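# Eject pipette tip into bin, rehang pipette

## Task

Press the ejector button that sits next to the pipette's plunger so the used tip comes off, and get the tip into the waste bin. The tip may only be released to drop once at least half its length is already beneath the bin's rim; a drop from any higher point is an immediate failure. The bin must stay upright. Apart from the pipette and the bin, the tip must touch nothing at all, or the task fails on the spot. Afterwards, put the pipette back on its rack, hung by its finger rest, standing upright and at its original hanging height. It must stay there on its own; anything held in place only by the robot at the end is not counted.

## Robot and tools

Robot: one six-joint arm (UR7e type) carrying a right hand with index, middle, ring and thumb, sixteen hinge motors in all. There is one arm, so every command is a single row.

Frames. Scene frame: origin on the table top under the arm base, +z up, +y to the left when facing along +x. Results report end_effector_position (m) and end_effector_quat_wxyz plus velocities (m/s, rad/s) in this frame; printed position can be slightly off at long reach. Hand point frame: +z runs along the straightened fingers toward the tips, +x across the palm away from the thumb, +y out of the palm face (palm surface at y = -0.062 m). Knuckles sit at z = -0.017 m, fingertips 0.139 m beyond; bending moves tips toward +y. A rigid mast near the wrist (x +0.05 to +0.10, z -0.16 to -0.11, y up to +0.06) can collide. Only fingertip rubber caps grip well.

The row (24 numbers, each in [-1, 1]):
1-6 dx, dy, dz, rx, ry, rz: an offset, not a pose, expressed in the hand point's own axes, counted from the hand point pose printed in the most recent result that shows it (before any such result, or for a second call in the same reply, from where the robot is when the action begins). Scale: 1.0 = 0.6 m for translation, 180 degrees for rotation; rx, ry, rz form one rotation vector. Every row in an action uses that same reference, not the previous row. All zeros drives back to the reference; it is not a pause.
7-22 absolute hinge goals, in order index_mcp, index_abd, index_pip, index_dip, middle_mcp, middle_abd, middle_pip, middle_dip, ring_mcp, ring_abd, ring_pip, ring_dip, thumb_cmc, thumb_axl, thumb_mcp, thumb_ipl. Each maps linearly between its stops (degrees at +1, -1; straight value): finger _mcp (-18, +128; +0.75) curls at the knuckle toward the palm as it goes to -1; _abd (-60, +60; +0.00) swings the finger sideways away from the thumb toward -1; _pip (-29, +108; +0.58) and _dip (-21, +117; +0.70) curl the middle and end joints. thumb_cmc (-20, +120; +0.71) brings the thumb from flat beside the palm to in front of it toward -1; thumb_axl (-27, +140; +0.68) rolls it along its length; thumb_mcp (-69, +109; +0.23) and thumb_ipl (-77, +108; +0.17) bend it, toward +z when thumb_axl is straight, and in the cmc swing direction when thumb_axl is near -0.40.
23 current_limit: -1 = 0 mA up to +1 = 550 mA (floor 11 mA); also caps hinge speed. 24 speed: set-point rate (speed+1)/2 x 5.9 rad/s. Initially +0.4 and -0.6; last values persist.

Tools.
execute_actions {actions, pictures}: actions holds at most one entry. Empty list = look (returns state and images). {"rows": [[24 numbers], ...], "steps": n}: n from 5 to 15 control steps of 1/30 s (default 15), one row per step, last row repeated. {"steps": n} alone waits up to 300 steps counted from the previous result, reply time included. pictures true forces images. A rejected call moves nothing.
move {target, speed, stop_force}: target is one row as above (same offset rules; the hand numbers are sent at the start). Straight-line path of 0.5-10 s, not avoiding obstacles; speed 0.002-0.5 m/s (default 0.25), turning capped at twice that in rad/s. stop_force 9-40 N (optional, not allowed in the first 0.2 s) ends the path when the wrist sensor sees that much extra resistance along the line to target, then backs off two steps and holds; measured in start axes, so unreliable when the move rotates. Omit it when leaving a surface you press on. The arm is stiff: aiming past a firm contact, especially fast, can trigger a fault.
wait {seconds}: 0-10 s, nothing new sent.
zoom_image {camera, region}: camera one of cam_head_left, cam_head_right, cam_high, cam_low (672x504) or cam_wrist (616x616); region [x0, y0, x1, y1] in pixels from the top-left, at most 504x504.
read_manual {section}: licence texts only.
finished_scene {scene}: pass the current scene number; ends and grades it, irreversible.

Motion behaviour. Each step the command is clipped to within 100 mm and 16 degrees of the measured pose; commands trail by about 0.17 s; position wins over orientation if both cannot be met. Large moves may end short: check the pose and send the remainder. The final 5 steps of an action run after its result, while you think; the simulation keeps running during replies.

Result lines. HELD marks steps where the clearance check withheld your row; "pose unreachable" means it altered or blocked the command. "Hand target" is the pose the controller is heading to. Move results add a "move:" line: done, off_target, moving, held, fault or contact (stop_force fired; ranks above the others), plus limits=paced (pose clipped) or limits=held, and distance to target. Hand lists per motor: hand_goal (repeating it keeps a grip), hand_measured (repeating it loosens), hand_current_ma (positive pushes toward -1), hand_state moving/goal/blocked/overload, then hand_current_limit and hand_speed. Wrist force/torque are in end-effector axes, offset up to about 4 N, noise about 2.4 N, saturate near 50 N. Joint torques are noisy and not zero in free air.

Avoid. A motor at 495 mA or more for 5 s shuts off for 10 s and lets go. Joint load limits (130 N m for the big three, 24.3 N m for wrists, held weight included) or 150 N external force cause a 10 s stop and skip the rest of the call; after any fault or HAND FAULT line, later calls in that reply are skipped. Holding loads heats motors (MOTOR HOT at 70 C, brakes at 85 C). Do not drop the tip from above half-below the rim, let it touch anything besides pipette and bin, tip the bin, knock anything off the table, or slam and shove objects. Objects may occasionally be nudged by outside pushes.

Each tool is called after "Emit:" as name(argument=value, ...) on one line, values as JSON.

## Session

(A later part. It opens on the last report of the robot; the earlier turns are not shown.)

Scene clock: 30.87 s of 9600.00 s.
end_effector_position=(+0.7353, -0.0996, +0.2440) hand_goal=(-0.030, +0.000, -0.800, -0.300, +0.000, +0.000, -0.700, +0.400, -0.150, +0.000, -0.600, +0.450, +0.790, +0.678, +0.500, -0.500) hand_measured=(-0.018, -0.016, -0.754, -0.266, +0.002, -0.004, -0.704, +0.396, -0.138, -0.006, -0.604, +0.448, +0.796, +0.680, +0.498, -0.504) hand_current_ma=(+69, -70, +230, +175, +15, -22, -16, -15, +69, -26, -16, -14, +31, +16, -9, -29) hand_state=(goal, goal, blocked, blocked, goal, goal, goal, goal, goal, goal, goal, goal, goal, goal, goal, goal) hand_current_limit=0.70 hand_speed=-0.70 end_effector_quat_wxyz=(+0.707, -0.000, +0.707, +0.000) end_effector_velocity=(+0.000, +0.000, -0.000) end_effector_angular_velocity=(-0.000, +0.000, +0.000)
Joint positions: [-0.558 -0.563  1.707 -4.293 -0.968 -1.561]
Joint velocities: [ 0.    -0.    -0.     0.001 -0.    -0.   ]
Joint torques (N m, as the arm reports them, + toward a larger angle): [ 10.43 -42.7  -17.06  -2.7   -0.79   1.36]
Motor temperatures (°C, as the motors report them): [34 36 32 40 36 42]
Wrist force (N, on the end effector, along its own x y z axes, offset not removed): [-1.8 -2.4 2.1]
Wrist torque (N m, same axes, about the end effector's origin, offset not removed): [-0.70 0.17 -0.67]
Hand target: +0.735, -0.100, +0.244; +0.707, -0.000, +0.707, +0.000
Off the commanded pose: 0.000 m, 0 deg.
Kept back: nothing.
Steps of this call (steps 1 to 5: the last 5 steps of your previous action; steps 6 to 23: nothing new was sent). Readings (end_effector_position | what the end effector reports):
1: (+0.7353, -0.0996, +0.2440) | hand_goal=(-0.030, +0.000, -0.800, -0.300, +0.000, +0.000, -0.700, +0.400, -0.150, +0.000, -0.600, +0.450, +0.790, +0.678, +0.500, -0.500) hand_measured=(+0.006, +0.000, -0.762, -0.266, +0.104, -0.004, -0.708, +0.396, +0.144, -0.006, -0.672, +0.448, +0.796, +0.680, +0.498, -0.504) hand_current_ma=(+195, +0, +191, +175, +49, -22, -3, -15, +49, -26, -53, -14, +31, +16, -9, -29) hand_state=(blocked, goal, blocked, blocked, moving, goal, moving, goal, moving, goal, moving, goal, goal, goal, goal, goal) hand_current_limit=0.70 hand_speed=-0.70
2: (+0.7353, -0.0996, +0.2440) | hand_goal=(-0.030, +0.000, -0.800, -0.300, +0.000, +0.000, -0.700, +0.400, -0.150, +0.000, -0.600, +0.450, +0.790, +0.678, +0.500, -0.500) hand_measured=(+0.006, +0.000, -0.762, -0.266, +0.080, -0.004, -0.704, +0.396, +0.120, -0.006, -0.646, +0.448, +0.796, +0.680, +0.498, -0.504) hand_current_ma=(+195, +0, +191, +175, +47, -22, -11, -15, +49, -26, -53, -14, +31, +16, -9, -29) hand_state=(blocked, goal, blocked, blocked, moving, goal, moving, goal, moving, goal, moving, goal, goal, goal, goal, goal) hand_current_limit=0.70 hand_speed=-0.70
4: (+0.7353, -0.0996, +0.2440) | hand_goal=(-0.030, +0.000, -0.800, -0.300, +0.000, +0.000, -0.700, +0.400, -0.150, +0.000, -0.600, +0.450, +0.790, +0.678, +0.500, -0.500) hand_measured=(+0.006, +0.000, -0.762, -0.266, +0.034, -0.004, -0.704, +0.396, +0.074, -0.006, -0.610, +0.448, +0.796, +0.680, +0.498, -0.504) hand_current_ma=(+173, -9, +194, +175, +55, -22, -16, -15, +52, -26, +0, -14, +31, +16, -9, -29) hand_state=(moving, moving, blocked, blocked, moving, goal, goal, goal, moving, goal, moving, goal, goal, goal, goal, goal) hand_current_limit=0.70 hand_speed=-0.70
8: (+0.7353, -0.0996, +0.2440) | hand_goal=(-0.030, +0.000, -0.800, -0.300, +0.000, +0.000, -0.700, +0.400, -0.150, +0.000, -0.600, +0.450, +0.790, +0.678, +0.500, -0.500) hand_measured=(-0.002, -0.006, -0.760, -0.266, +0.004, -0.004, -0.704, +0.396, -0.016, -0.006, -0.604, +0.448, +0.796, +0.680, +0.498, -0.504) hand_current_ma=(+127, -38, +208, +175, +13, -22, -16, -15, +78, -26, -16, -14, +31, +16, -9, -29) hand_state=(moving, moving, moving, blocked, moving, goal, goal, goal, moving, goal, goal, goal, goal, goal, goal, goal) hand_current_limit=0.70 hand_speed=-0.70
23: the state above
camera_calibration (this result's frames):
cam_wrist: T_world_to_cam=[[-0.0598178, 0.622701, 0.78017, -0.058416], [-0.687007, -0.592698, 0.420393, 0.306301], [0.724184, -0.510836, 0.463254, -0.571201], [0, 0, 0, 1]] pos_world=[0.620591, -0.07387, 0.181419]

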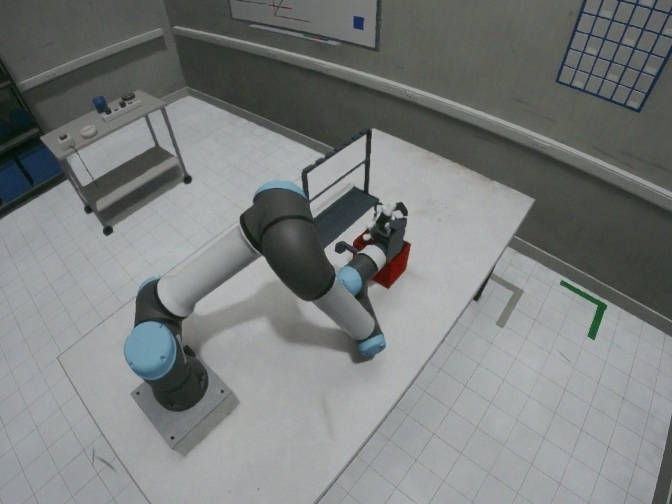

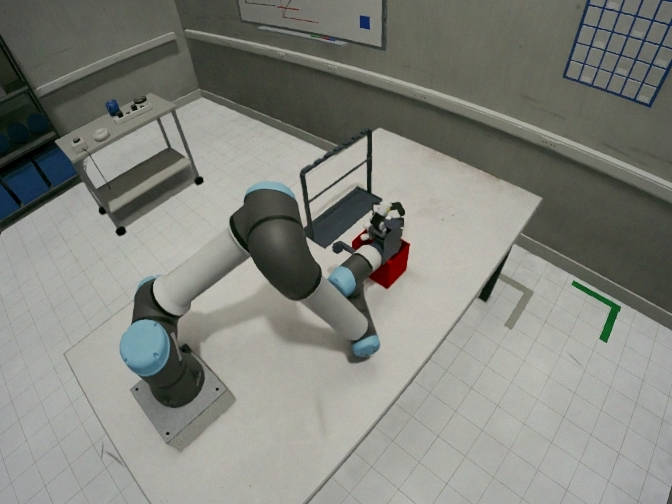

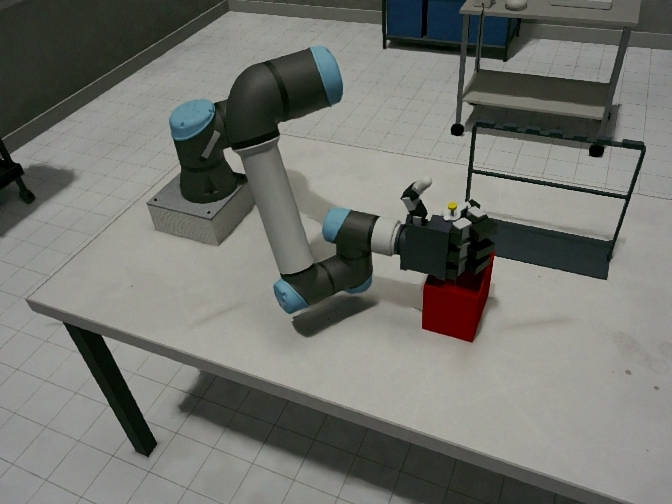

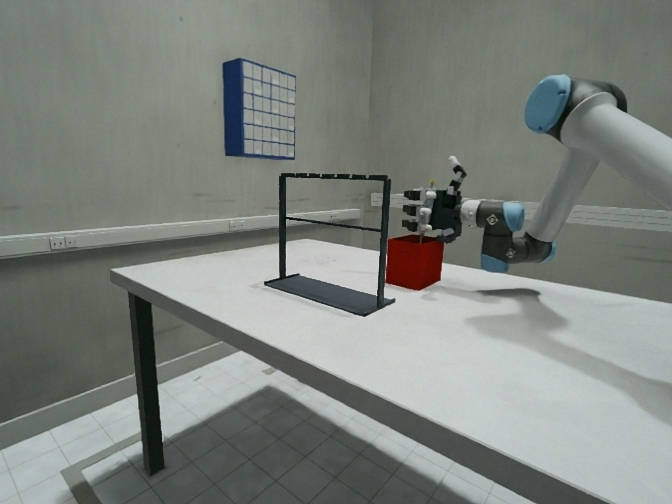

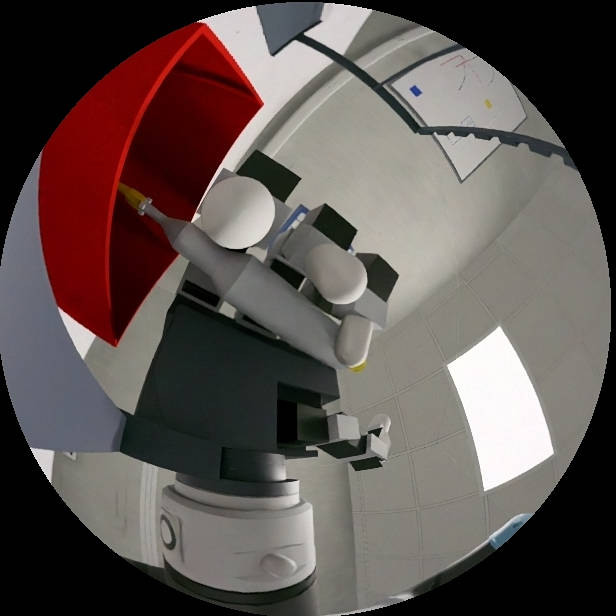

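Emit:
execute_actions(actions=[{"rows": [[0,0,0,0,0,0, -0.02,0,-0.74,-0.24, 0.0,0,-0.7,0.4, -0.15,0,-0.6,0.45, 0.79,0.70,0.5,-1.0, 0.78,-0.5],[0,0,0,0,0,0, -0.02,0,-0.74,-0.24, 0.0,0,-0.7,0.4, -0.15,0,-0.6,0.45, 0.79,0.70,0.5,-1.0, 0.78,-0.5],[0,0,0,0,0,0, -0.02,0,-0.74,-0.24, 0.0,0,-0.7,0.4, -0.15,0,-0.6,0.45, 0.79,0.70,0.5,-1.0, 0.78,-0.5],[0,0,0,0,0,0, -0.02,0,-0.74,-0.24, 0.0,0,-0.7,0.4, -0.15,0,-0.6,0.45, 0.79,0.70,0.5,-1.0, 0.78,-0.5],[0,0,0,0,0,0, -0.02,0,-0.74,-0.24, 0.0,0,-0.7,0.4, -0.15,0,-0.6,0.45, 0.79,0.70,0.5,-1.0, 0.78,-0.5],[0,0,0,0,0,0, -0.02,0,-0.74,-0.24, 0.0,0,-0.7,0.4, -0.15,0,-0.6,0.45, 0.79,0.70,0.5,-1.0, 0.78,-0.5],[0,0,0,0,0,0, -0.02,0,-0.74,-0.24, 0.0,0,-0.7,0.4, -0.15,0,-0.6,0.45, 0.79,0.70,0.5,-1.0, 0.78,-0.5],[0,0,0,0,0,0, -0.02,0,-0.74,-0.24, 0.0,0,-0.7,0.4, -0.15,0,-0.6,0.45, 0.79,0.70,0.5,-1.0, 0.78,-0.5],[0,0,0,0,0,0, -0.02,0,-0.74,-0.24, 0.0,0,-0.7,0.4, -0.15,0,-0.6,0.45, 0.79,0.70,0.5,-1.0, 0.78,-0.5],[0,0,0,0,0,0, -0.02,0,-0.74,-0.24, 0.0,0,-0.7,0.4, -0.15,0,-0.6,0.45, 0.79,0.70,0.03,-1.0, 0.78,-0.5]], "steps": 15}])

Emit:
wait(seconds=0.6)

Emit:
zoom_image(camera="cam_high", region=[410, 180, 500, 250])

Emit:
zoom_image(camera="cam_low", region=[385, 160, 475, 260])

Scene clock: 33.20 s of 9600.00 s.
end_effector_position=(+0.7353, -0.0996, +0.2440) hand_goal=(-0.020, +0.000, -0.740, -0.240, +0.000, +0.000, -0.700, +0.400, -0.150, +0.000, -0.600, +0.450, +0.790, +0.700, +0.030, -1.000) hand_measured=(-0.018, -0.010, -0.738, -0.242, +0.002, -0.004, -0.704, +0.396, -0.146, -0.006, -0.602, +0.448, +0.796, +0.698, +0.498, -0.732) hand_current_ma=(+13, -46, +8, -7, +14, -22, -15, -15, +24, -27, -9, -14, +31, -16, -9, +57) hand_state=(goal, goal, goal, goal, goal, goal, goal, goal, goal, goal, goal, goal, goal, goal, moving, moving) hand_current_limit=0.78 hand_speed=-0.50 end_effector_quat_wxyz=(+0.707, -0.000, +0.707, +0.000) end_effector_velocity=(+0.000, +0.000, +0.000) end_effector_angular_velocity=(+0.000, +0.000, +0.001)
Joint positions: [-0.558 -0.563  1.707 -4.293 -0.968 -1.561]
Joint velocities: [ 0.001  0.    -0.001  0.001 -0.    -0.   ]
Joint torques (N m, as the arm reports them, + toward a larger angle): [  9.05 -43.37 -16.38  -2.78  -0.9    1.32]
Motor temperatures (°C, as the motors report them): [34 36 32 40 36 42]
Wrist force (N, on the end effector, along its own x y z axes, offset not removed): [-0.7 -3.3 0.8]
Wrist torque (N m, same axes, about the end effector's origin, offset not removed): [-0.62 0.17 -0.55]
Steps of this call (steps 1 to 60: nothing new was sent; steps 61 to 70: the first 10 steps of this action). Readings (end_effector_position | what the end effector reports):
61: (+0.7353, -0.0996, +0.2440) | hand_goal=(-0.020, +0.000, -0.740, -0.240, +0.000, +0.000, -0.700, +0.400, -0.150, +0.000, -0.600, +0.450, +0.790, +0.700, +0.500, -1.000) hand_measured=(-0.018, -0.016, -0.754, -0.266, +0.002, -0.004, -0.704, +0.396, -0.138, -0.006, -0.604, +0.448, +0.796, +0.680, +0.498, -0.504) hand_current_ma=(+69, -70, +230, +175, +15, -22, -16, -15, +69, -26, -16, -14, +31, +16, -9, -29) hand_state=(moving, goal, moving, moving, goal, goal, goal, goal, goal, goal, goal, goal, goal, moving, goal, moving) hand_current_limit=0.78 hand_speed=-0.50
62: (+0.7353, -0.0996, +0.2440) | hand_goal=(-0.020, +0.000, -0.740, -0.240, +0.000, +0.000, -0.700, +0.400, -0.150, +0.000, -0.600, +0.450, +0.790, +0.700, +0.500, -1.000) hand_measured=(-0.018, -0.016, -0.752, -0.262, +0.002, -0.004, -0.704, +0.396, -0.138, -0.006, -0.604, +0.448, +0.796, +0.682, +0.498, -0.506) hand_current_ma=(+9, -70, +90, +31, +15, -22, -16, -15, +67, -26, -16, -14, +31, -69, -7, +86) hand_state=(moving, goal, moving, moving, goal, goal, goal, goal, goal, goal, goal, goal, goal, moving, goal, moving) hand_current_limit=0.78 hand_speed=-0.50
64: (+0.7353, -0.0996, +0.2440) | hand_goal=(-0.020, +0.000, -0.740, -0.240, +0.000, +0.000, -0.700, +0.400, -0.150, +0.000, -0.600, +0.450, +0.790, +0.700, +0.500, -1.000) hand_measured=(-0.018, -0.012, -0.738, -0.244, +0.002, -0.004, -0.704, +0.396, -0.144, -0.006, -0.604, +0.448, +0.796, +0.696, +0.498, -0.550) hand_current_ma=(+15, -46, +11, +4, +14, -22, -16, -15, +14, -26, -16, -14, +31, -10, -9, +65) hand_state=(goal, moving, moving, moving, goal, goal, goal, goal, moving, goal, goal, goal, goal, moving, goal, moving) hand_current_limit=0.78 hand_speed=-0.50
68: (+0.7353, -0.0996, +0.2440) | hand_goal=(-0.020, +0.000, -0.740, -0.240, +0.000, +0.000, -0.700, +0.400, -0.150, +0.000, -0.600, +0.450, +0.790, +0.700, +0.500, -1.000) hand_measured=(-0.018, -0.010, -0.738, -0.242, +0.002, -0.004, -0.704, +0.396, -0.146, -0.006, -0.602, +0.448, +0.796, +0.698, +0.498, -0.670) hand_current_ma=(+13, -46, +8, -7, +14, -22, -15, -15, +24, -27, -9, -14, +31, -16, -9, +58) hand_state=(goal, goal, goal, goal, goal, goal, goal, goal, goal, goal, goal, goal, goal, goal, goal, moving) hand_current_limit=0.78 hand_speed=-0.50
70: the state above

Scene clock: 33.97 s of 9600.00 s.
end_effector_position=(+0.7353, -0.0996, +0.2440) hand_goal=(-0.020, +0.000, -0.740, -0.240, +0.000, +0.000, -0.700, +0.400, -0.150, +0.000, -0.600, +0.450, +0.790, +0.700, +0.030, -1.000) hand_measured=(-0.018, -0.010, -0.738, -0.242, +0.002, -0.004, -0.704, +0.396, -0.146, -0.006, -0.602, +0.448, +0.796, +0.698, +0.030, -1.000) hand_current_ma=(+13, -46, +8, -7, +14, -22, -15, -15, +24, -27, -9, -14, +31, -14, -3, +4) hand_state=(goal, goal, goal, goal, goal, goal, goal, goal, goal, goal, goal, goal, goal, goal, goal, goal) hand_current_limit=0.78 hand_speed=-0.50 end_effector_quat_wxyz=(+0.707, -0.000, +0.707, +0.000) end_effector_velocity=(+0.000, -0.000, -0.000) end_effector_angular_velocity=(+0.001, +0.001, -0.001)
Joint positions: [-0.558 -0.563  1.707 -4.293 -0.968 -1.561]
Joint velocities: [ 0.    -0.     0.     0.001 -0.001 -0.   ]
Joint torques (N m, as the arm reports them, + toward a larger angle): [  9.29 -42.87 -16.21  -2.84  -0.75   1.44]
Motor temperatures (°C, as the motors report them): [34 36 32 40 36 42]
Wrist force (N, on the end effector, along its own x y z axes, offset not removed): [3.9 0.8 -1.3]
Wrist torque (N m, same axes, about the end effector's origin, offset not removed): [0.29 -0.26 -0.03]
Hand target: +0.735, -0.100, +0.244; +0.707, -0.000, +0.707, +0.000
Off the commanded pose: 0.000 m, 0 deg.
Kept back: nothing.
Steps of this call (steps 1 to 5: the last 5 steps of your previous action; steps 6 to 23: nothing new was sent). Readings (end_effector_position | what the end effector reports):
1: (+0.7353, -0.0996, +0.2440) | hand_goal=(-0.020, +0.000, -0.740, -0.240, +0.000, +0.000, -0.700, +0.400, -0.150, +0.000, -0.600, +0.450, +0.790, +0.700, +0.030, -1.000) hand_measured=(-0.018, -0.010, -0.738, -0.242, +0.002, -0.004, -0.704, +0.396, -0.146, -0.006, -0.602, +0.448, +0.796, +0.698, +0.496, -0.762) hand_current_ma=(+13, -46, +8, -7, +14, -22, -15, -15, +24, -27, -9, -14, +31, -16, +108, +59) hand_state=(goal, goal, goal, goal, goal, goal, goal, goal, goal, goal, goal, goal, goal, goal, moving, moving) hand_current_limit=0.78 hand_speed=-0.50
2: (+0.7353, -0.0996, +0.2440) | hand_goal=(-0.020, +0.000, -0.740, -0.240, +0.000, +0.000, -0.700, +0.400, -0.150, +0.000, -0.600, +0.450, +0.790, +0.700, +0.030, -1.000) hand_measured=(-0.018, -0.010, -0.738, -0.242, +0.002, -0.004, -0.704, +0.396, -0.146, -0.006, -0.602, +0.448, +0.796, +0.698, +0.476, -0.792) hand_current_ma=(+13, -46, +8, -7, +14, -22, -15, -15, +24, -27, -9, -14, +31, -16, +85, +58) hand_state=(goal, goal, goal, goal, goal, goal, goal, goal, goal, goal, goal, goal, goal, goal, moving, moving) hand_current_limit=0.78 hand_speed=-0.50
4: (+0.7353, -0.0996, +0.2440) | hand_goal=(-0.020, +0.000, -0.740, -0.240, +0.000, +0.000, -0.700, +0.400, -0.150, +0.000, -0.600, +0.450, +0.790, +0.700, +0.030, -1.000) hand_measured=(-0.018, -0.010, -0.738, -0.242, +0.002, -0.004, -0.704, +0.396, -0.146, -0.006, -0.602, +0.448, +0.796, +0.698, +0.418, -0.854) hand_current_ma=(+13, -46, +8, -7, +14, -22, -15, -15, +24, -27, -9, -14, +31, -16, +63, +56) hand_state=(goal, goal, goal, goal, goal, goal, goal, goal, goal, goal, goal, goal, goal, goal, moving, moving) hand_current_limit=0.78 hand_speed=-0.50
8: (+0.7353, -0.0996, +0.2440) | hand_goal=(-0.020, +0.000, -0.740, -0.240, +0.000, +0.000, -0.700, +0.400, -0.150, +0.000, -0.600, +0.450, +0.790, +0.700, +0.030, -1.000) hand_measured=(-0.018, -0.010, -0.738, -0.242, +0.002, -0.004, -0.704, +0.396, -0.146, -0.006, -0.602, +0.448, +0.796, +0.698, +0.290, -0.974) hand_current_ma=(+13, -46, +8, -7, +14, -22, -15, -15, +24, -27, -9, -14, +31, -15, +55, +2) hand_state=(goal, goal, goal, goal, goal, goal, goal, goal, goal, goal, goal, goal, goal, goal, moving, moving) hand_current_limit=0.78 hand_speed=-0.50
23: the state above
camera_calibration (this result's frames):
cam_wrist: T_world_to_cam=[[-0.0598184, 0.622701, 0.78017, -0.0584161], [-0.687007, -0.592699, 0.420393, 0.306301], [0.724185, -0.510835, 0.463254, -0.571201], [0, 0, 0, 1]] pos_world=[0.620591, -0.0738693, 0.181419]

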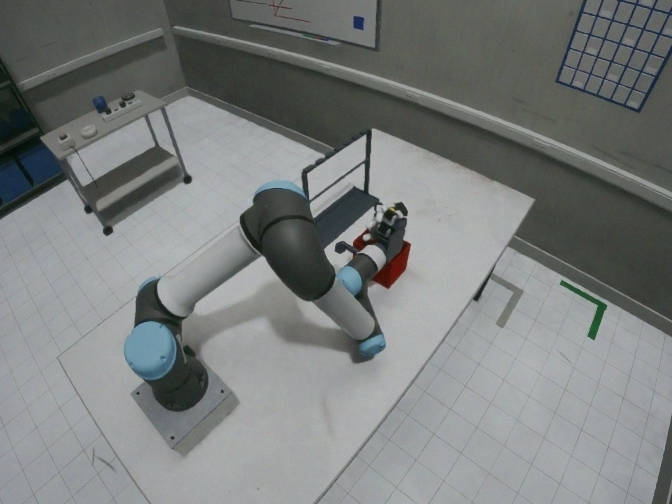

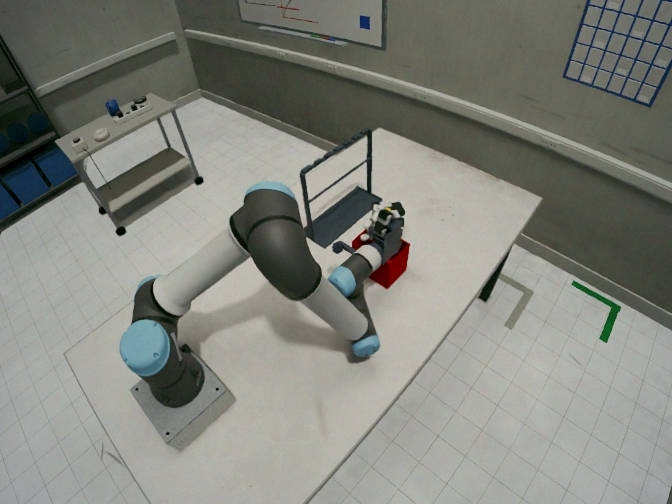

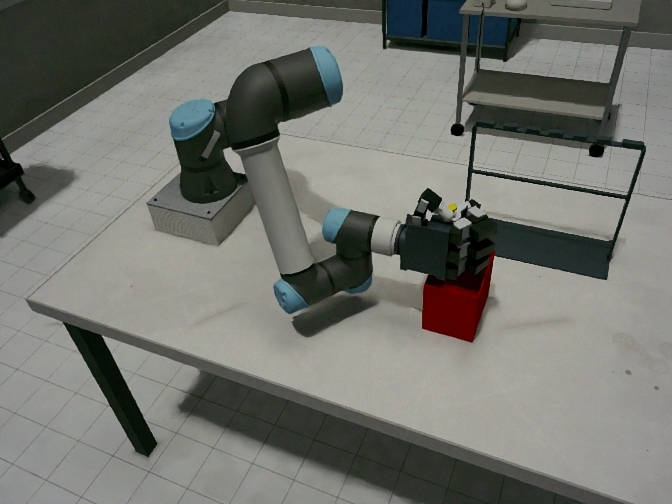

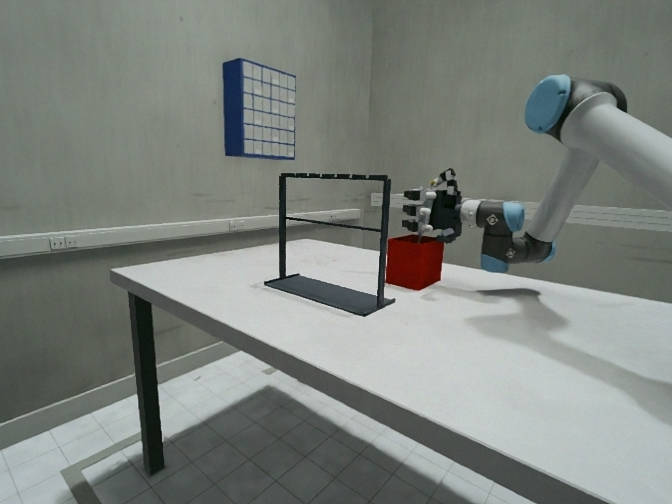

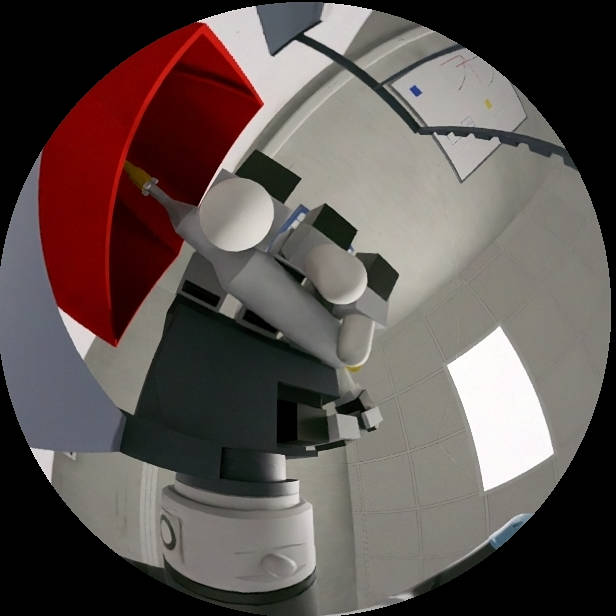

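Region (410, 180, 500, 250) of cam_high's 672x504 image, scaled by 5.600, with more detail than that image has.

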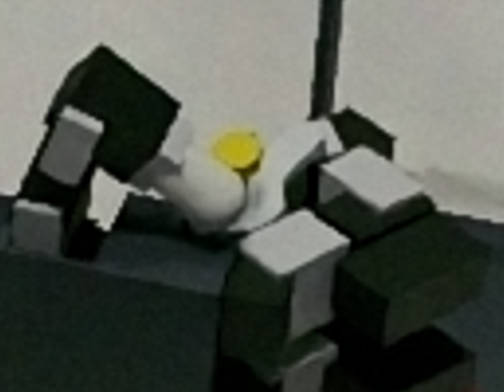

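Region (385, 160, 475, 260) of cam_low's 672x504 image, scaled by 5.040, with more detail than that image has; it fills the left 454 columns of this view, and the rest is white.

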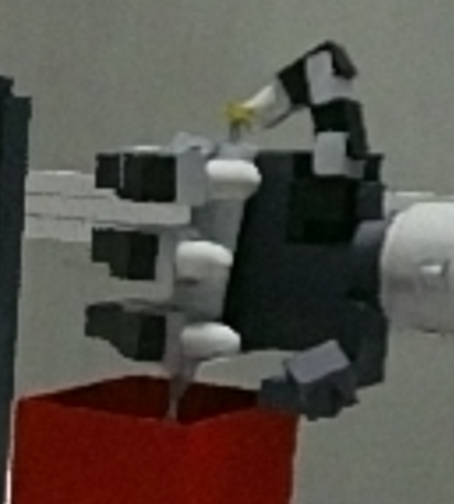

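Emit:
execute_actions(actions=[{"rows": [[0,0,0,0,0,0, -0.02,0,-0.74,-0.24, 0.0,0,-0.7,0.4, -0.15,0,-0.6,0.45, 0.79,0.65,-0.2,-1.0, 0.78,-0.7]], "steps": 15}])

Emit:
wait(seconds=0.3)

Emit:
zoom_image(camera="cam_high", region=[410, 180, 500, 250])

Scene clock: 34.50 s of 9600.00 s.
end_effector_position=(+0.7353, -0.0996, +0.2440) hand_goal=(-0.020, +0.000, -0.740, -0.240, +0.000, +0.000, -0.700, +0.400, -0.150, +0.000, -0.600, +0.450, +0.790, +0.650, -0.200, -1.000) hand_measured=(-0.018, -0.010, -0.738, -0.242, +0.002, -0.004, -0.704, +0.396, -0.146, -0.006, -0.596, +0.448, +0.796, +0.658, -0.076, -0.994) hand_current_ma=(+10, -46, +9, -7, +14, -22, -15, -15, +25, -30, +38, -14, +40, +43, +428, +60) hand_state=(goal, goal, goal, goal, goal, goal, goal, goal, goal, goal, moving, goal, moving, goal, moving, moving) hand_current_limit=0.78 hand_speed=-0.70 end_effector_quat_wxyz=(+0.707, -0.000, +0.707, +0.000) end_effector_velocity=(+0.000, +0.000, -0.000) end_effector_angular_velocity=(+0.001, +0.001, +0.000)
Joint positions: [-0.558 -0.563  1.707 -4.293 -0.968 -1.561]
Joint velocities: [ 0.    -0.    -0.     0.001  0.     0.   ]
Joint torques (N m, as the arm reports them, + toward a larger angle): [ 10.32 -41.74 -17.59  -2.76  -0.85   1.45]
Motor temperatures (°C, as the motors report them): [34 36 32 40 36 42]
Wrist force (N, on the end effector, along its own x y z axes, offset not removed): [0.8 -1.4 5.5]
Wrist torque (N m, same axes, about the end effector's origin, offset not removed): [-0.74 -0.13 -0.32]
Steps of this call (steps 1 to 6: nothing new was sent; steps 7 to 16: the first 10 steps of this action). Readings (end_effector_position | what the end effector reports):
7: (+0.7353, -0.0996, +0.2440) | hand_goal=(-0.020, +0.000, -0.740, -0.240, +0.000, +0.000, -0.700, +0.400, -0.150, +0.000, -0.600, +0.450, +0.790, +0.650, -0.200, -1.000) hand_measured=(-0.018, -0.010, -0.738, -0.242, +0.002, -0.004, -0.704, +0.396, -0.146, -0.006, -0.602, +0.448, +0.796, +0.698, +0.030, -1.000) hand_current_ma=(+13, -46, +8, -7, +14, -22, -15, -15, +24, -27, -9, -14, +31, -14, -3, +4) hand_state=(goal, goal, goal, goal, goal, goal, goal, goal, goal, goal, goal, goal, goal, moving, moving, goal) hand_current_limit=0.78 hand_speed=-0.70
8: (+0.7353, -0.0996, +0.2440) | hand_goal=(-0.020, +0.000, -0.740, -0.240, +0.000, +0.000, -0.700, +0.400, -0.150, +0.000, -0.600, +0.450, +0.790, +0.650, -0.200, -1.000) hand_measured=(-0.018, -0.010, -0.738, -0.242, +0.002, -0.004, -0.704, +0.396, -0.146, -0.006, -0.602, +0.448, +0.796, +0.696, +0.028, -1.000) hand_current_ma=(+13, -46, +8, -7, +14, -22, -15, -15, +24, -27, -9, -14, +31, +68, +51, +4) hand_state=(goal, goal, goal, goal, goal, goal, goal, goal, goal, goal, goal, goal, goal, moving, moving, goal) hand_current_limit=0.78 hand_speed=-0.70
10: (+0.7353, -0.0996, +0.2440) | hand_goal=(-0.020, +0.000, -0.740, -0.240, +0.000, +0.000, -0.700, +0.400, -0.150, +0.000, -0.600, +0.450, +0.790, +0.650, -0.200, -1.000) hand_measured=(-0.018, -0.010, -0.738, -0.242, +0.002, -0.004, -0.704, +0.396, -0.146, -0.006, -0.602, +0.448, +0.796, +0.670, -0.002, -1.000) hand_current_ma=(+13, -46, +8, -7, +14, -22, -15, -15, +24, -27, -9, -14, +29, +28, +29, +4) hand_state=(goal, goal, goal, goal, goal, goal, goal, goal, goal, goal, goal, goal, goal, moving, moving, goal) hand_current_limit=0.78 hand_speed=-0.70
14: (+0.7353, -0.0996, +0.2440) | hand_goal=(-0.020, +0.000, -0.740, -0.240, +0.000, +0.000, -0.700, +0.400, -0.150, +0.000, -0.600, +0.450, +0.790, +0.650, -0.200, -1.000) hand_measured=(-0.018, -0.010, -0.738, -0.242, +0.002, -0.004, -0.704, +0.396, -0.146, -0.006, -0.600, +0.448, +0.796, +0.658, -0.066, -0.998) hand_current_ma=(+12, -46, +9, -7, +14, -22, -15, -15, +24, -27, +14, -14, +30, +44, +239, +37) hand_state=(goal, goal, goal, goal, goal, goal, goal, goal, goal, goal, moving, goal, goal, goal, moving, moving) hand_current_limit=0.78 hand_speed=-0.70
16: the state above

Scene clock: 34.97 s of 9600.00 s.
end_effector_position=(+0.7353, -0.0996, +0.2440) hand_goal=(-0.020, +0.000, -0.740, -0.240, +0.000, +0.000, -0.700, +0.400, -0.150, +0.000, -0.600, +0.450, +0.790, +0.650, -0.200, -1.000) hand_measured=(-0.020, -0.010, -0.734, -0.240, +0.002, -0.004, -0.704, +0.396, -0.142, -0.006, -0.592, +0.448, +0.800, +0.658, -0.086, -0.990) hand_current_ma=(-1, -46, +26, +2, +14, -22, -15, -15, +38, -32, +43, -14, +51, +43, +490, +74) hand_state=(goal, goal, goal, goal, goal, goal, goal, goal, goal, goal, goal, goal, goal, goal, blocked, goal) hand_current_limit=0.78 hand_speed=-0.70 end_effector_quat_wxyz=(+0.707, -0.000, +0.707, +0.000) end_effector_velocity=(-0.000, -0.001, +0.000) end_effector_angular_velocity=(-0.000, -0.000, -0.001)
Joint positions: [-0.558 -0.563  1.707 -4.293 -0.968 -1.561]
Joint velocities: [-0.001  0.     0.    -0.001  0.     0.   ]
Joint torques (N m, as the arm reports them, + toward a larger angle): [ 10.21 -42.58 -16.05  -2.72  -0.71   1.44]
Motor temperatures (°C, as the motors report them): [34 36 32 40 36 42]
Wrist force (N, on the end effector, along its own x y z axes, offset not removed): [-0.5 1.2 2.1]
Wrist torque (N m, same axes, about the end effector's origin, offset not removed): [0.09 -0.01 -0.30]
Hand target: +0.735, -0.100, +0.244; +0.707, -0.000, +0.707, +0.000
Off the commanded pose: 0.000 m, 0 deg.
Kept back: nothing.
Steps of this call (steps 1 to 5: the last 5 steps of your previous action; steps 6 to 14: nothing new was sent). Readings (end_effector_position | what the end effector reports):
1: (+0.7353, -0.0996, +0.2440) | hand_goal=(-0.020, +0.000, -0.740, -0.240, +0.000, +0.000, -0.700, +0.400, -0.150, +0.000, -0.600, +0.450, +0.790, +0.650, -0.200, -1.000) hand_measured=(-0.018, -0.010, -0.738, -0.242, +0.002, -0.004, -0.704, +0.396, -0.146, -0.006, -0.594, +0.448, +0.798, +0.658, -0.080, -0.992) hand_current_ma=(+9, -46, +10, -7, +14, -22, -15, -15, +31, -33, +46, -14, +46, +43, +475, +71) hand_state=(goal, goal, goal, goal, goal, goal, goal, goal, moving, goal, moving, goal, moving, goal, moving, moving) hand_current_limit=0.78 hand_speed=-0.70
2: (+0.7353, -0.0996, +0.2440) | hand_goal=(-0.020, +0.000, -0.740, -0.240, +0.000, +0.000, -0.700, +0.400, -0.150, +0.000, -0.600, +0.450, +0.790, +0.650, -0.200, -1.000) hand_measured=(-0.018, -0.010, -0.738, -0.242, +0.002, -0.004, -0.704, +0.396, -0.144, -0.006, -0.592, +0.448, +0.798, +0.658, -0.082, -0.990) hand_current_ma=(+8, -46, +17, -6, +14, -22, -15, -15, +33, -33, +47, -14, +47, +43, +489, +70) hand_state=(goal, goal, moving, goal, goal, goal, goal, goal, goal, goal, moving, goal, moving, goal, moving, moving) hand_current_limit=0.78 hand_speed=-0.70
4: (+0.7353, -0.0996, +0.2440) | hand_goal=(-0.020, +0.000, -0.740, -0.240, +0.000, +0.000, -0.700, +0.400, -0.150, +0.000, -0.600, +0.450, +0.790, +0.650, -0.200, -1.000) hand_measured=(-0.020, -0.010, -0.736, -0.240, +0.002, -0.004, -0.704, +0.396, -0.144, -0.006, -0.592, +0.448, +0.800, +0.658, -0.086, -0.990) hand_current_ma=(-2, -46, +27, +4, +14, -22, -15, -15, +39, -32, +43, -14, +52, +43, +481, +76) hand_state=(moving, goal, moving, moving, goal, goal, goal, goal, goal, goal, goal, goal, goal, goal, moving, goal) hand_current_limit=0.78 hand_speed=-0.70
8: (+0.7353, -0.0996, +0.2440) | hand_goal=(-0.020, +0.000, -0.740, -0.240, +0.000, +0.000, -0.700, +0.400, -0.150, +0.000, -0.600, +0.450, +0.790, +0.650, -0.200, -1.000) hand_measured=(-0.020, -0.010, -0.734, -0.240, +0.002, -0.004, -0.704, +0.396, -0.142, -0.006, -0.592, +0.448, +0.800, +0.658, -0.086, -0.990) hand_current_ma=(-1, -46, +26, +2, +14, -22, -15, -15, +38, -32, +43, -14, +51, +43, +490, +74) hand_state=(goal, goal, goal, goal, goal, goal, goal, goal, goal, goal, goal, goal, goal, goal, blocked, goal) hand_current_limit=0.78 hand_speed=-0.70
14: the state above
camera_calibration (this result's frames):
cam_wrist: T_world_to_cam=[[-0.0598183, 0.6227, 0.78017, -0.0584161], [-0.687006, -0.592699, 0.420393, 0.306301], [0.724185, -0.510835, 0.463253, -0.571201], [0, 0, 0, 1]] pos_world=[0.620591, -0.0738694, 0.181418]

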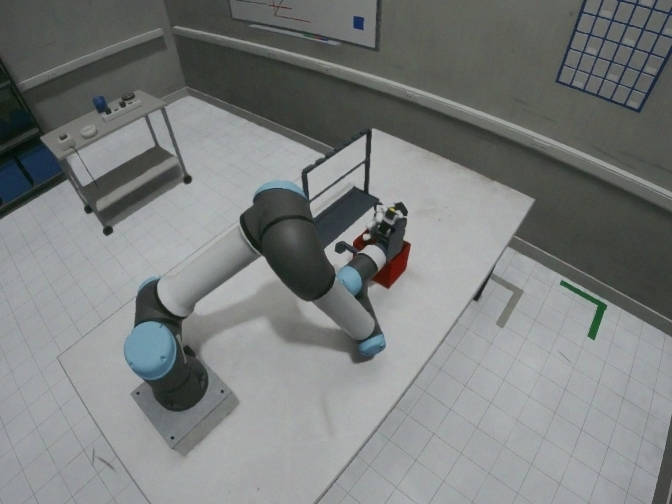

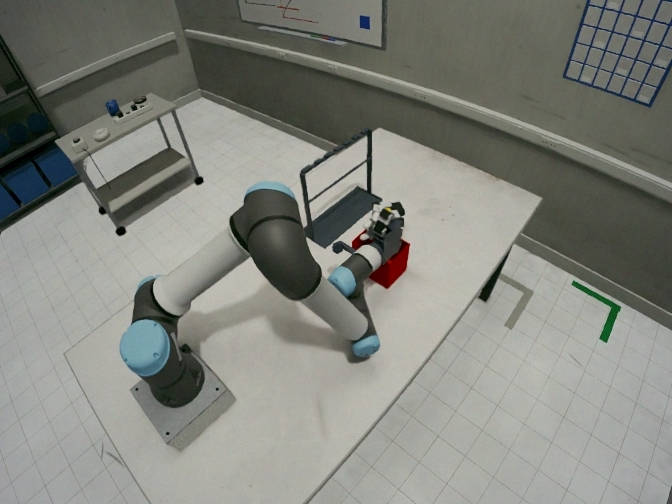

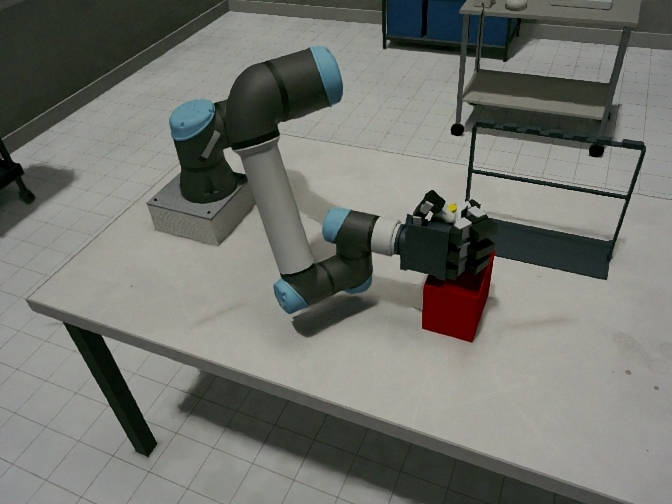

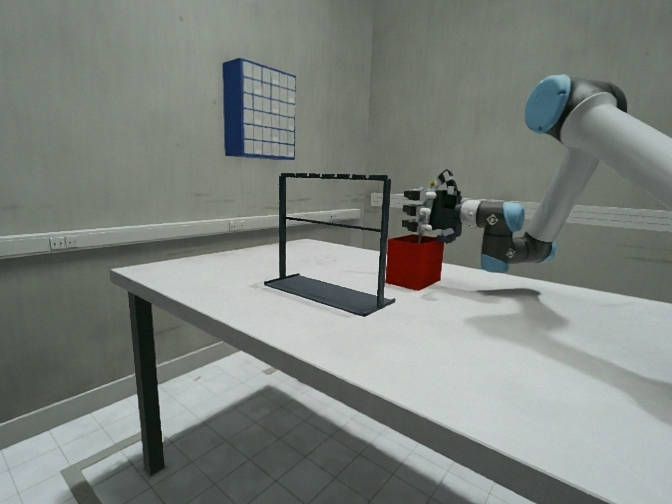

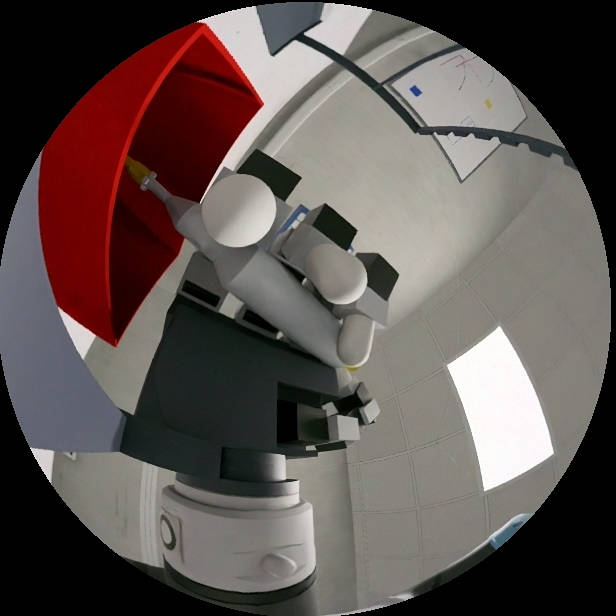

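Region (410, 180, 500, 250) of cam_high's 672x504 image, scaled by 5.600, with more detail than that image has.

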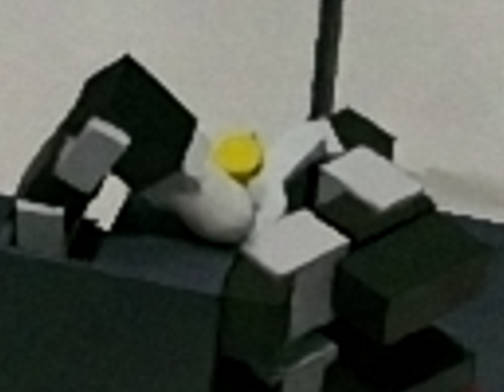

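Emit:
execute_actions(actions=[{"rows": [[0,0,0,0,0,0, -0.02,0,-0.74,-0.24, 0.0,0,-0.95,-0.1, -0.15,0,-0.9,-0.1, 0.79,0.63,-0.2,-1.0, 0.78,-0.7]], "steps": 15}])

Emit:
wait(seconds=1.0)

Emit:
zoom_image(camera="cam_high", region=[410, 180, 500, 250])

Scene clock: 35.53 s of 9600.00 s.
end_effector_position=(+0.7353, -0.0996, +0.2440) hand_goal=(-0.020, +0.000, -0.740, -0.240, +0.000, +0.000, -0.950, -0.100, -0.150, +0.000, -0.900, -0.100, +0.790, +0.630, -0.200, -1.000) hand_measured=(-0.028, -0.012, -0.734, -0.238, +0.002, +0.002, -0.836, +0.232, -0.134, -0.008, -0.750, +0.268, +0.802, +0.654, -0.086, -0.982) hand_current_ma=(-50, -51, +26, +8, +16, +13, +353, +144, +87, -36, +211, +54, +60, +133, +489, +125) hand_state=(moving, goal, goal, goal, goal, moving, moving, moving, moving, goal, moving, moving, goal, moving, blocked, moving) hand_current_limit=0.78 hand_speed=-0.70 end_effector_quat_wxyz=(+0.707, -0.000, +0.707, +0.000) end_effector_velocity=(+0.000, -0.000, +0.000) end_effector_angular_velocity=(-0.000, -0.000, -0.001)
Joint positions: [-0.558 -0.563  1.707 -4.293 -0.968 -1.561]
Joint velocities: [ 0.    -0.    -0.    -0.    -0.001 -0.   ]
Joint torques (N m, as the arm reports them, + toward a larger angle): [  9.79 -42.   -16.51  -2.77  -0.91   1.56]
Motor temperatures (°C, as the motors report them): [34 36 32 40 36 42]
Wrist force (N, on the end effector, along its own x y z axes, offset not removed): [1.9 -0.7 0.6]
Wrist torque (N m, same axes, about the end effector's origin, offset not removed): [-0.15 -0.35 -0.27]
Steps of this call (steps 1 to 7: nothing new was sent; steps 8 to 17: the first 10 steps of this action). Readings (end_effector_position | what the end effector reports):
8: (+0.7353, -0.0996, +0.2440) | hand_goal=(-0.020, +0.000, -0.740, -0.240, +0.000, +0.000, -0.950, -0.100, -0.150, +0.000, -0.900, -0.100, +0.790, +0.630, -0.200, -1.000) hand_measured=(-0.020, -0.010, -0.734, -0.240, +0.002, -0.004, -0.704, +0.396, -0.142, -0.006, -0.592, +0.448, +0.800, +0.658, -0.086, -0.990) hand_current_ma=(-1, -46, +26, +2, +14, -22, -15, -15, +38, -32, +43, -14, +51, +43, +489, +74) hand_state=(goal, goal, goal, goal, goal, goal, moving, moving, goal, goal, moving, moving, goal, moving, blocked, goal) hand_current_limit=0.78 hand_speed=-0.70
9: (+0.7353, -0.0996, +0.2440) | hand_goal=(-0.020, +0.000, -0.740, -0.240, +0.000, +0.000, -0.950, -0.100, -0.150, +0.000, -0.900, -0.100, +0.790, +0.630, -0.200, -1.000) hand_measured=(-0.020, -0.010, -0.734, -0.240, +0.002, -0.004, -0.704, +0.396, -0.142, -0.006, -0.592, +0.446, +0.800, +0.656, -0.086, -0.990) hand_current_ma=(-1, -46, +27, +2, +14, -22, +66, +63, +39, -32, +157, +60, +53, +161, +489, +74) hand_state=(goal, goal, goal, goal, goal, goal, moving, moving, goal, goal, moving, moving, goal, moving, blocked, goal) hand_current_limit=0.78 hand_speed=-0.70
11: (+0.7353, -0.0996, +0.2440) | hand_goal=(-0.020, +0.000, -0.740, -0.240, +0.000, +0.000, -0.950, -0.100, -0.150, +0.000, -0.900, -0.100, +0.790, +0.630, -0.200, -1.000) hand_measured=(-0.020, -0.010, -0.734, -0.240, +0.002, -0.004, -0.738, +0.362, -0.142, -0.008, -0.616, +0.412, +0.802, +0.656, -0.086, -0.988) hand_current_ma=(-8, -46, +30, +10, +14, -22, +56, +54, +51, -34, +191, +50, +60, +156, +489, +77) hand_state=(moving, goal, goal, moving, goal, goal, moving, moving, moving, goal, moving, moving, moving, blocked, blocked, goal) hand_current_limit=0.78 hand_speed=-0.70
15: (+0.7353, -0.0996, +0.2440) | hand_goal=(-0.020, +0.000, -0.740, -0.240, +0.000, +0.000, -0.950, -0.100, -0.150, +0.000, -0.900, -0.100, +0.790, +0.630, -0.200, -1.000) hand_measured=(-0.024, -0.010, -0.734, -0.238, +0.002, -0.002, -0.812, +0.274, -0.136, -0.008, -0.702, +0.316, +0.802, +0.656, -0.086, -0.984) hand_current_ma=(-32, -50, +26, +8, +14, +2, +263, +123, +91, -34, +219, +53, +60, +155, +490, +127) hand_state=(moving, goal, goal, goal, goal, moving, moving, moving, moving, goal, moving, moving, goal, blocked, blocked, moving) hand_current_limit=0.78 hand_speed=-0.70
17: the state above

Scene clock: 36.70 s of 9600.00 s.
end_effector_position=(+0.7353, -0.0996, +0.2440) hand_goal=(-0.020, +0.000, -0.740, -0.240, +0.000, +0.000, -0.950, -0.100, -0.150, +0.000, -0.900, -0.100, +0.790, +0.630, -0.200, -1.000) hand_measured=(-0.018, -0.012, -0.740, -0.238, -0.014, +0.014, -0.856, +0.024, -0.130, -0.008, -0.820, -0.020, +0.802, +0.648, -0.096, -0.982) hand_current_ma=(+13, -51, -5, +7, -78, +60, +474, +489, +104, -40, +399, +409, +60, +113, +489, +126) hand_state=(goal, goal, goal, goal, goal, goal, blocked, blocked, goal, goal, blocked, blocked, goal, goal, blocked, goal) hand_current_limit=0.78 hand_speed=-0.70 end_effector_quat_wxyz=(+0.707, -0.000, +0.707, +0.000) end_effector_velocity=(+0.000, +0.000, +0.000) end_effector_angular_velocity=(+0.000, -0.000, -0.001)
Joint positions: [-0.558 -0.563  1.707 -4.293 -0.968 -1.561]
Joint velocities: [ 0.001  0.    -0.     0.    -0.001  0.   ]
Joint torques (N m, as the arm reports them, + toward a larger angle): [  9.64 -42.79 -16.06  -2.64  -0.76   1.58]
Motor temperatures (°C, as the motors report them): [34 36 32 40 36 42]
Wrist force (N, on the end effector, along its own x y z axes, offset not removed): [-3.2 -3.0 5.1]
Wrist torque (N m, same axes, about the end effector's origin, offset not removed): [-0.83 0.39 -0.55]
Hand target: +0.735, -0.100, +0.244; +0.707, -0.000, +0.707, +0.000
Off the commanded pose: 0.000 m, 0 deg.
Kept back: nothing.
Steps of this call (steps 1 to 5: the last 5 steps of your previous action; steps 6 to 35: nothing new was sent). Readings (end_effector_position | what the end effector reports):
1: (+0.7353, -0.0996, +0.2440) | hand_goal=(-0.020, +0.000, -0.740, -0.240, +0.000, +0.000, -0.950, -0.100, -0.150, +0.000, -0.900, -0.100, +0.790, +0.630, -0.200, -1.000) hand_measured=(-0.028, -0.012, -0.734, -0.238, +0.004, +0.002, -0.854, +0.208, -0.134, -0.008, -0.780, +0.244, +0.802, +0.652, -0.088, -0.982) hand_current_ma=(-44, -51, +26, +8, +36, +9, +310, +122, +77, -36, +113, +48, +60, +98, +370, +112) hand_state=(moving, goal, goal, goal, moving, goal, moving, moving, moving, goal, moving, moving, goal, moving, moving, moving) hand_current_limit=0.78 hand_speed=-0.70
2: (+0.7353, -0.0996, +0.2440) | hand_goal=(-0.020, +0.000, -0.740, -0.240, +0.000, +0.000, -0.950, -0.100, -0.150, +0.000, -0.900, -0.100, +0.790, +0.630, -0.200, -1.000) hand_measured=(-0.028, -0.012, -0.736, -0.238, +0.004, +0.002, -0.880, +0.180, -0.138, -0.008, -0.818, +0.218, +0.802, +0.650, -0.096, -0.982) hand_current_ma=(-44, -51, +12, +8, +34, +12, +247, +102, +32, -35, +60, +46, +60, +118, +452, +121) hand_state=(goal, goal, moving, goal, moving, goal, moving, moving, moving, goal, moving, moving, goal, moving, moving, moving) hand_current_limit=0.78 hand_speed=-0.70
4: (+0.7353, -0.0996, +0.2440) | hand_goal=(-0.020, +0.000, -0.740, -0.240, +0.000, +0.000, -0.950, -0.100, -0.150, +0.000, -0.900, -0.100, +0.790, +0.630, -0.200, -1.000) hand_measured=(-0.028, -0.012, -0.738, -0.238, +0.004, +0.004, -0.886, +0.140, -0.138, -0.008, -0.854, +0.174, +0.802, +0.650, -0.096, -0.982) hand_current_ma=(-44, -51, +10, +8, +7, +25, +319, +208, +70, -36, +239, +117, +60, +118, +489, +126) hand_state=(goal, goal, goal, goal, moving, moving, blocked, moving, moving, goal, moving, moving, goal, goal, blocked, goal) hand_current_limit=0.78 hand_speed=-0.70
8: (+0.7353, -0.0996, +0.2440) | hand_goal=(-0.020, +0.000, -0.740, -0.240, +0.000, +0.000, -0.950, -0.100, -0.150, +0.000, -0.900, -0.100, +0.790, +0.630, -0.200, -1.000) hand_measured=(-0.026, -0.012, -0.738, -0.238, -0.004, +0.012, -0.878, +0.086, -0.134, -0.008, -0.850, +0.102, +0.802, +0.650, -0.096, -0.982) hand_current_ma=(-19, -51, +3, +8, -38, +57, +394, +389, +97, -39, +272, +246, +60, +118, +489, +126) hand_state=(moving, goal, goal, goal, moving, moving, moving, moving, moving, goal, moving, moving, goal, goal, blocked, goal) hand_current_limit=0.78 hand_speed=-0.70
35: the state above
camera_calibration (this result's frames):
cam_wrist: T_world_to_cam=[[-0.0598186, 0.622701, 0.78017, -0.058416], [-0.687006, -0.592699, 0.420393, 0.306301], [0.724185, -0.510835, 0.463254, -0.571201], [0, 0, 0, 1]] pos_world=[0.620591, -0.0738694, 0.181419]

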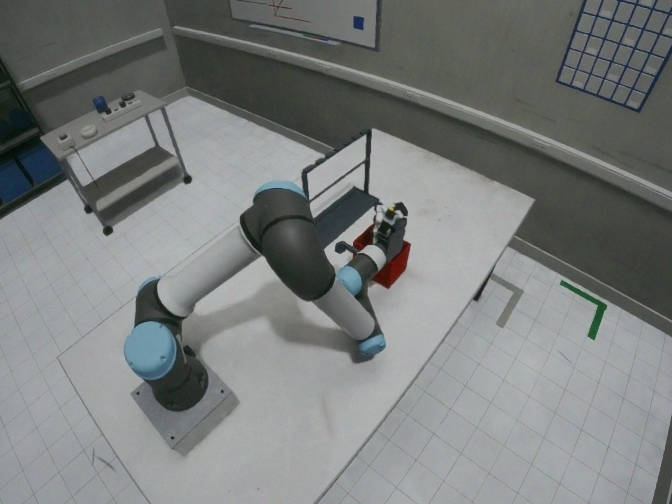

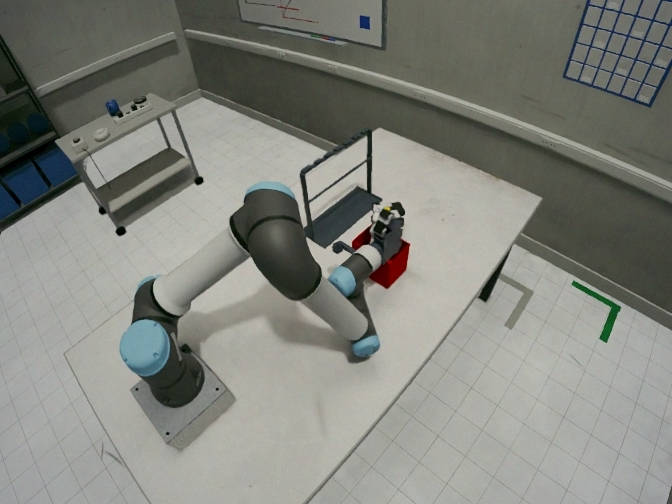

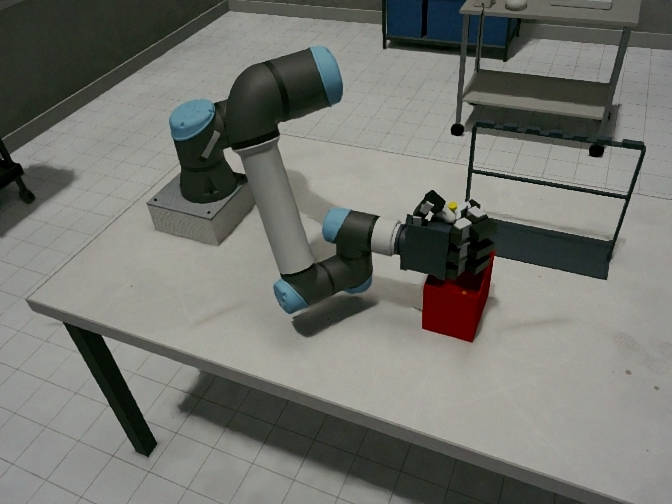

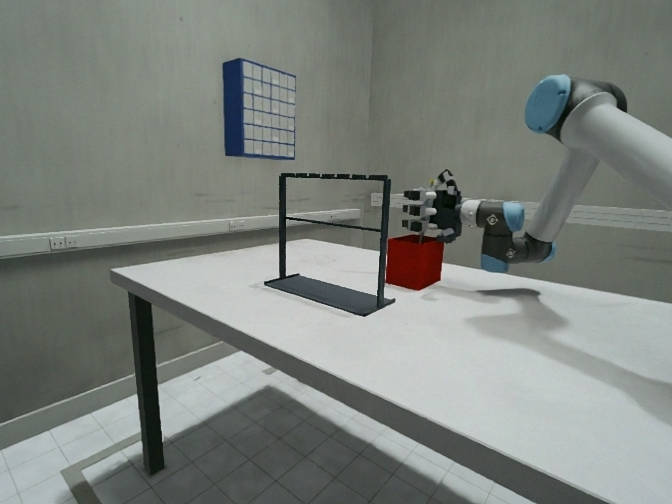

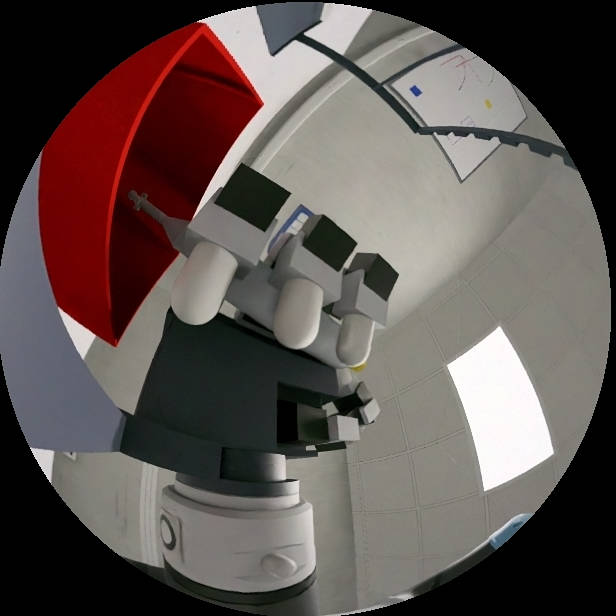

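Region (410, 180, 500, 250) of cam_high's 672x504 image, scaled by 5.600, with more detail than that image has.

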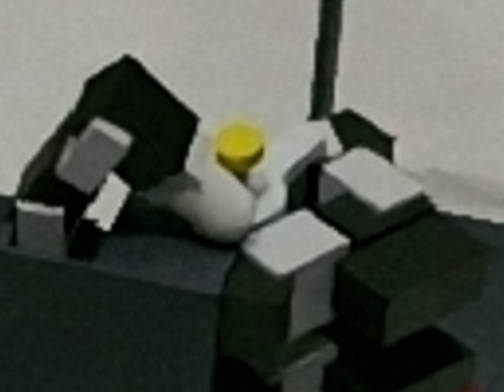

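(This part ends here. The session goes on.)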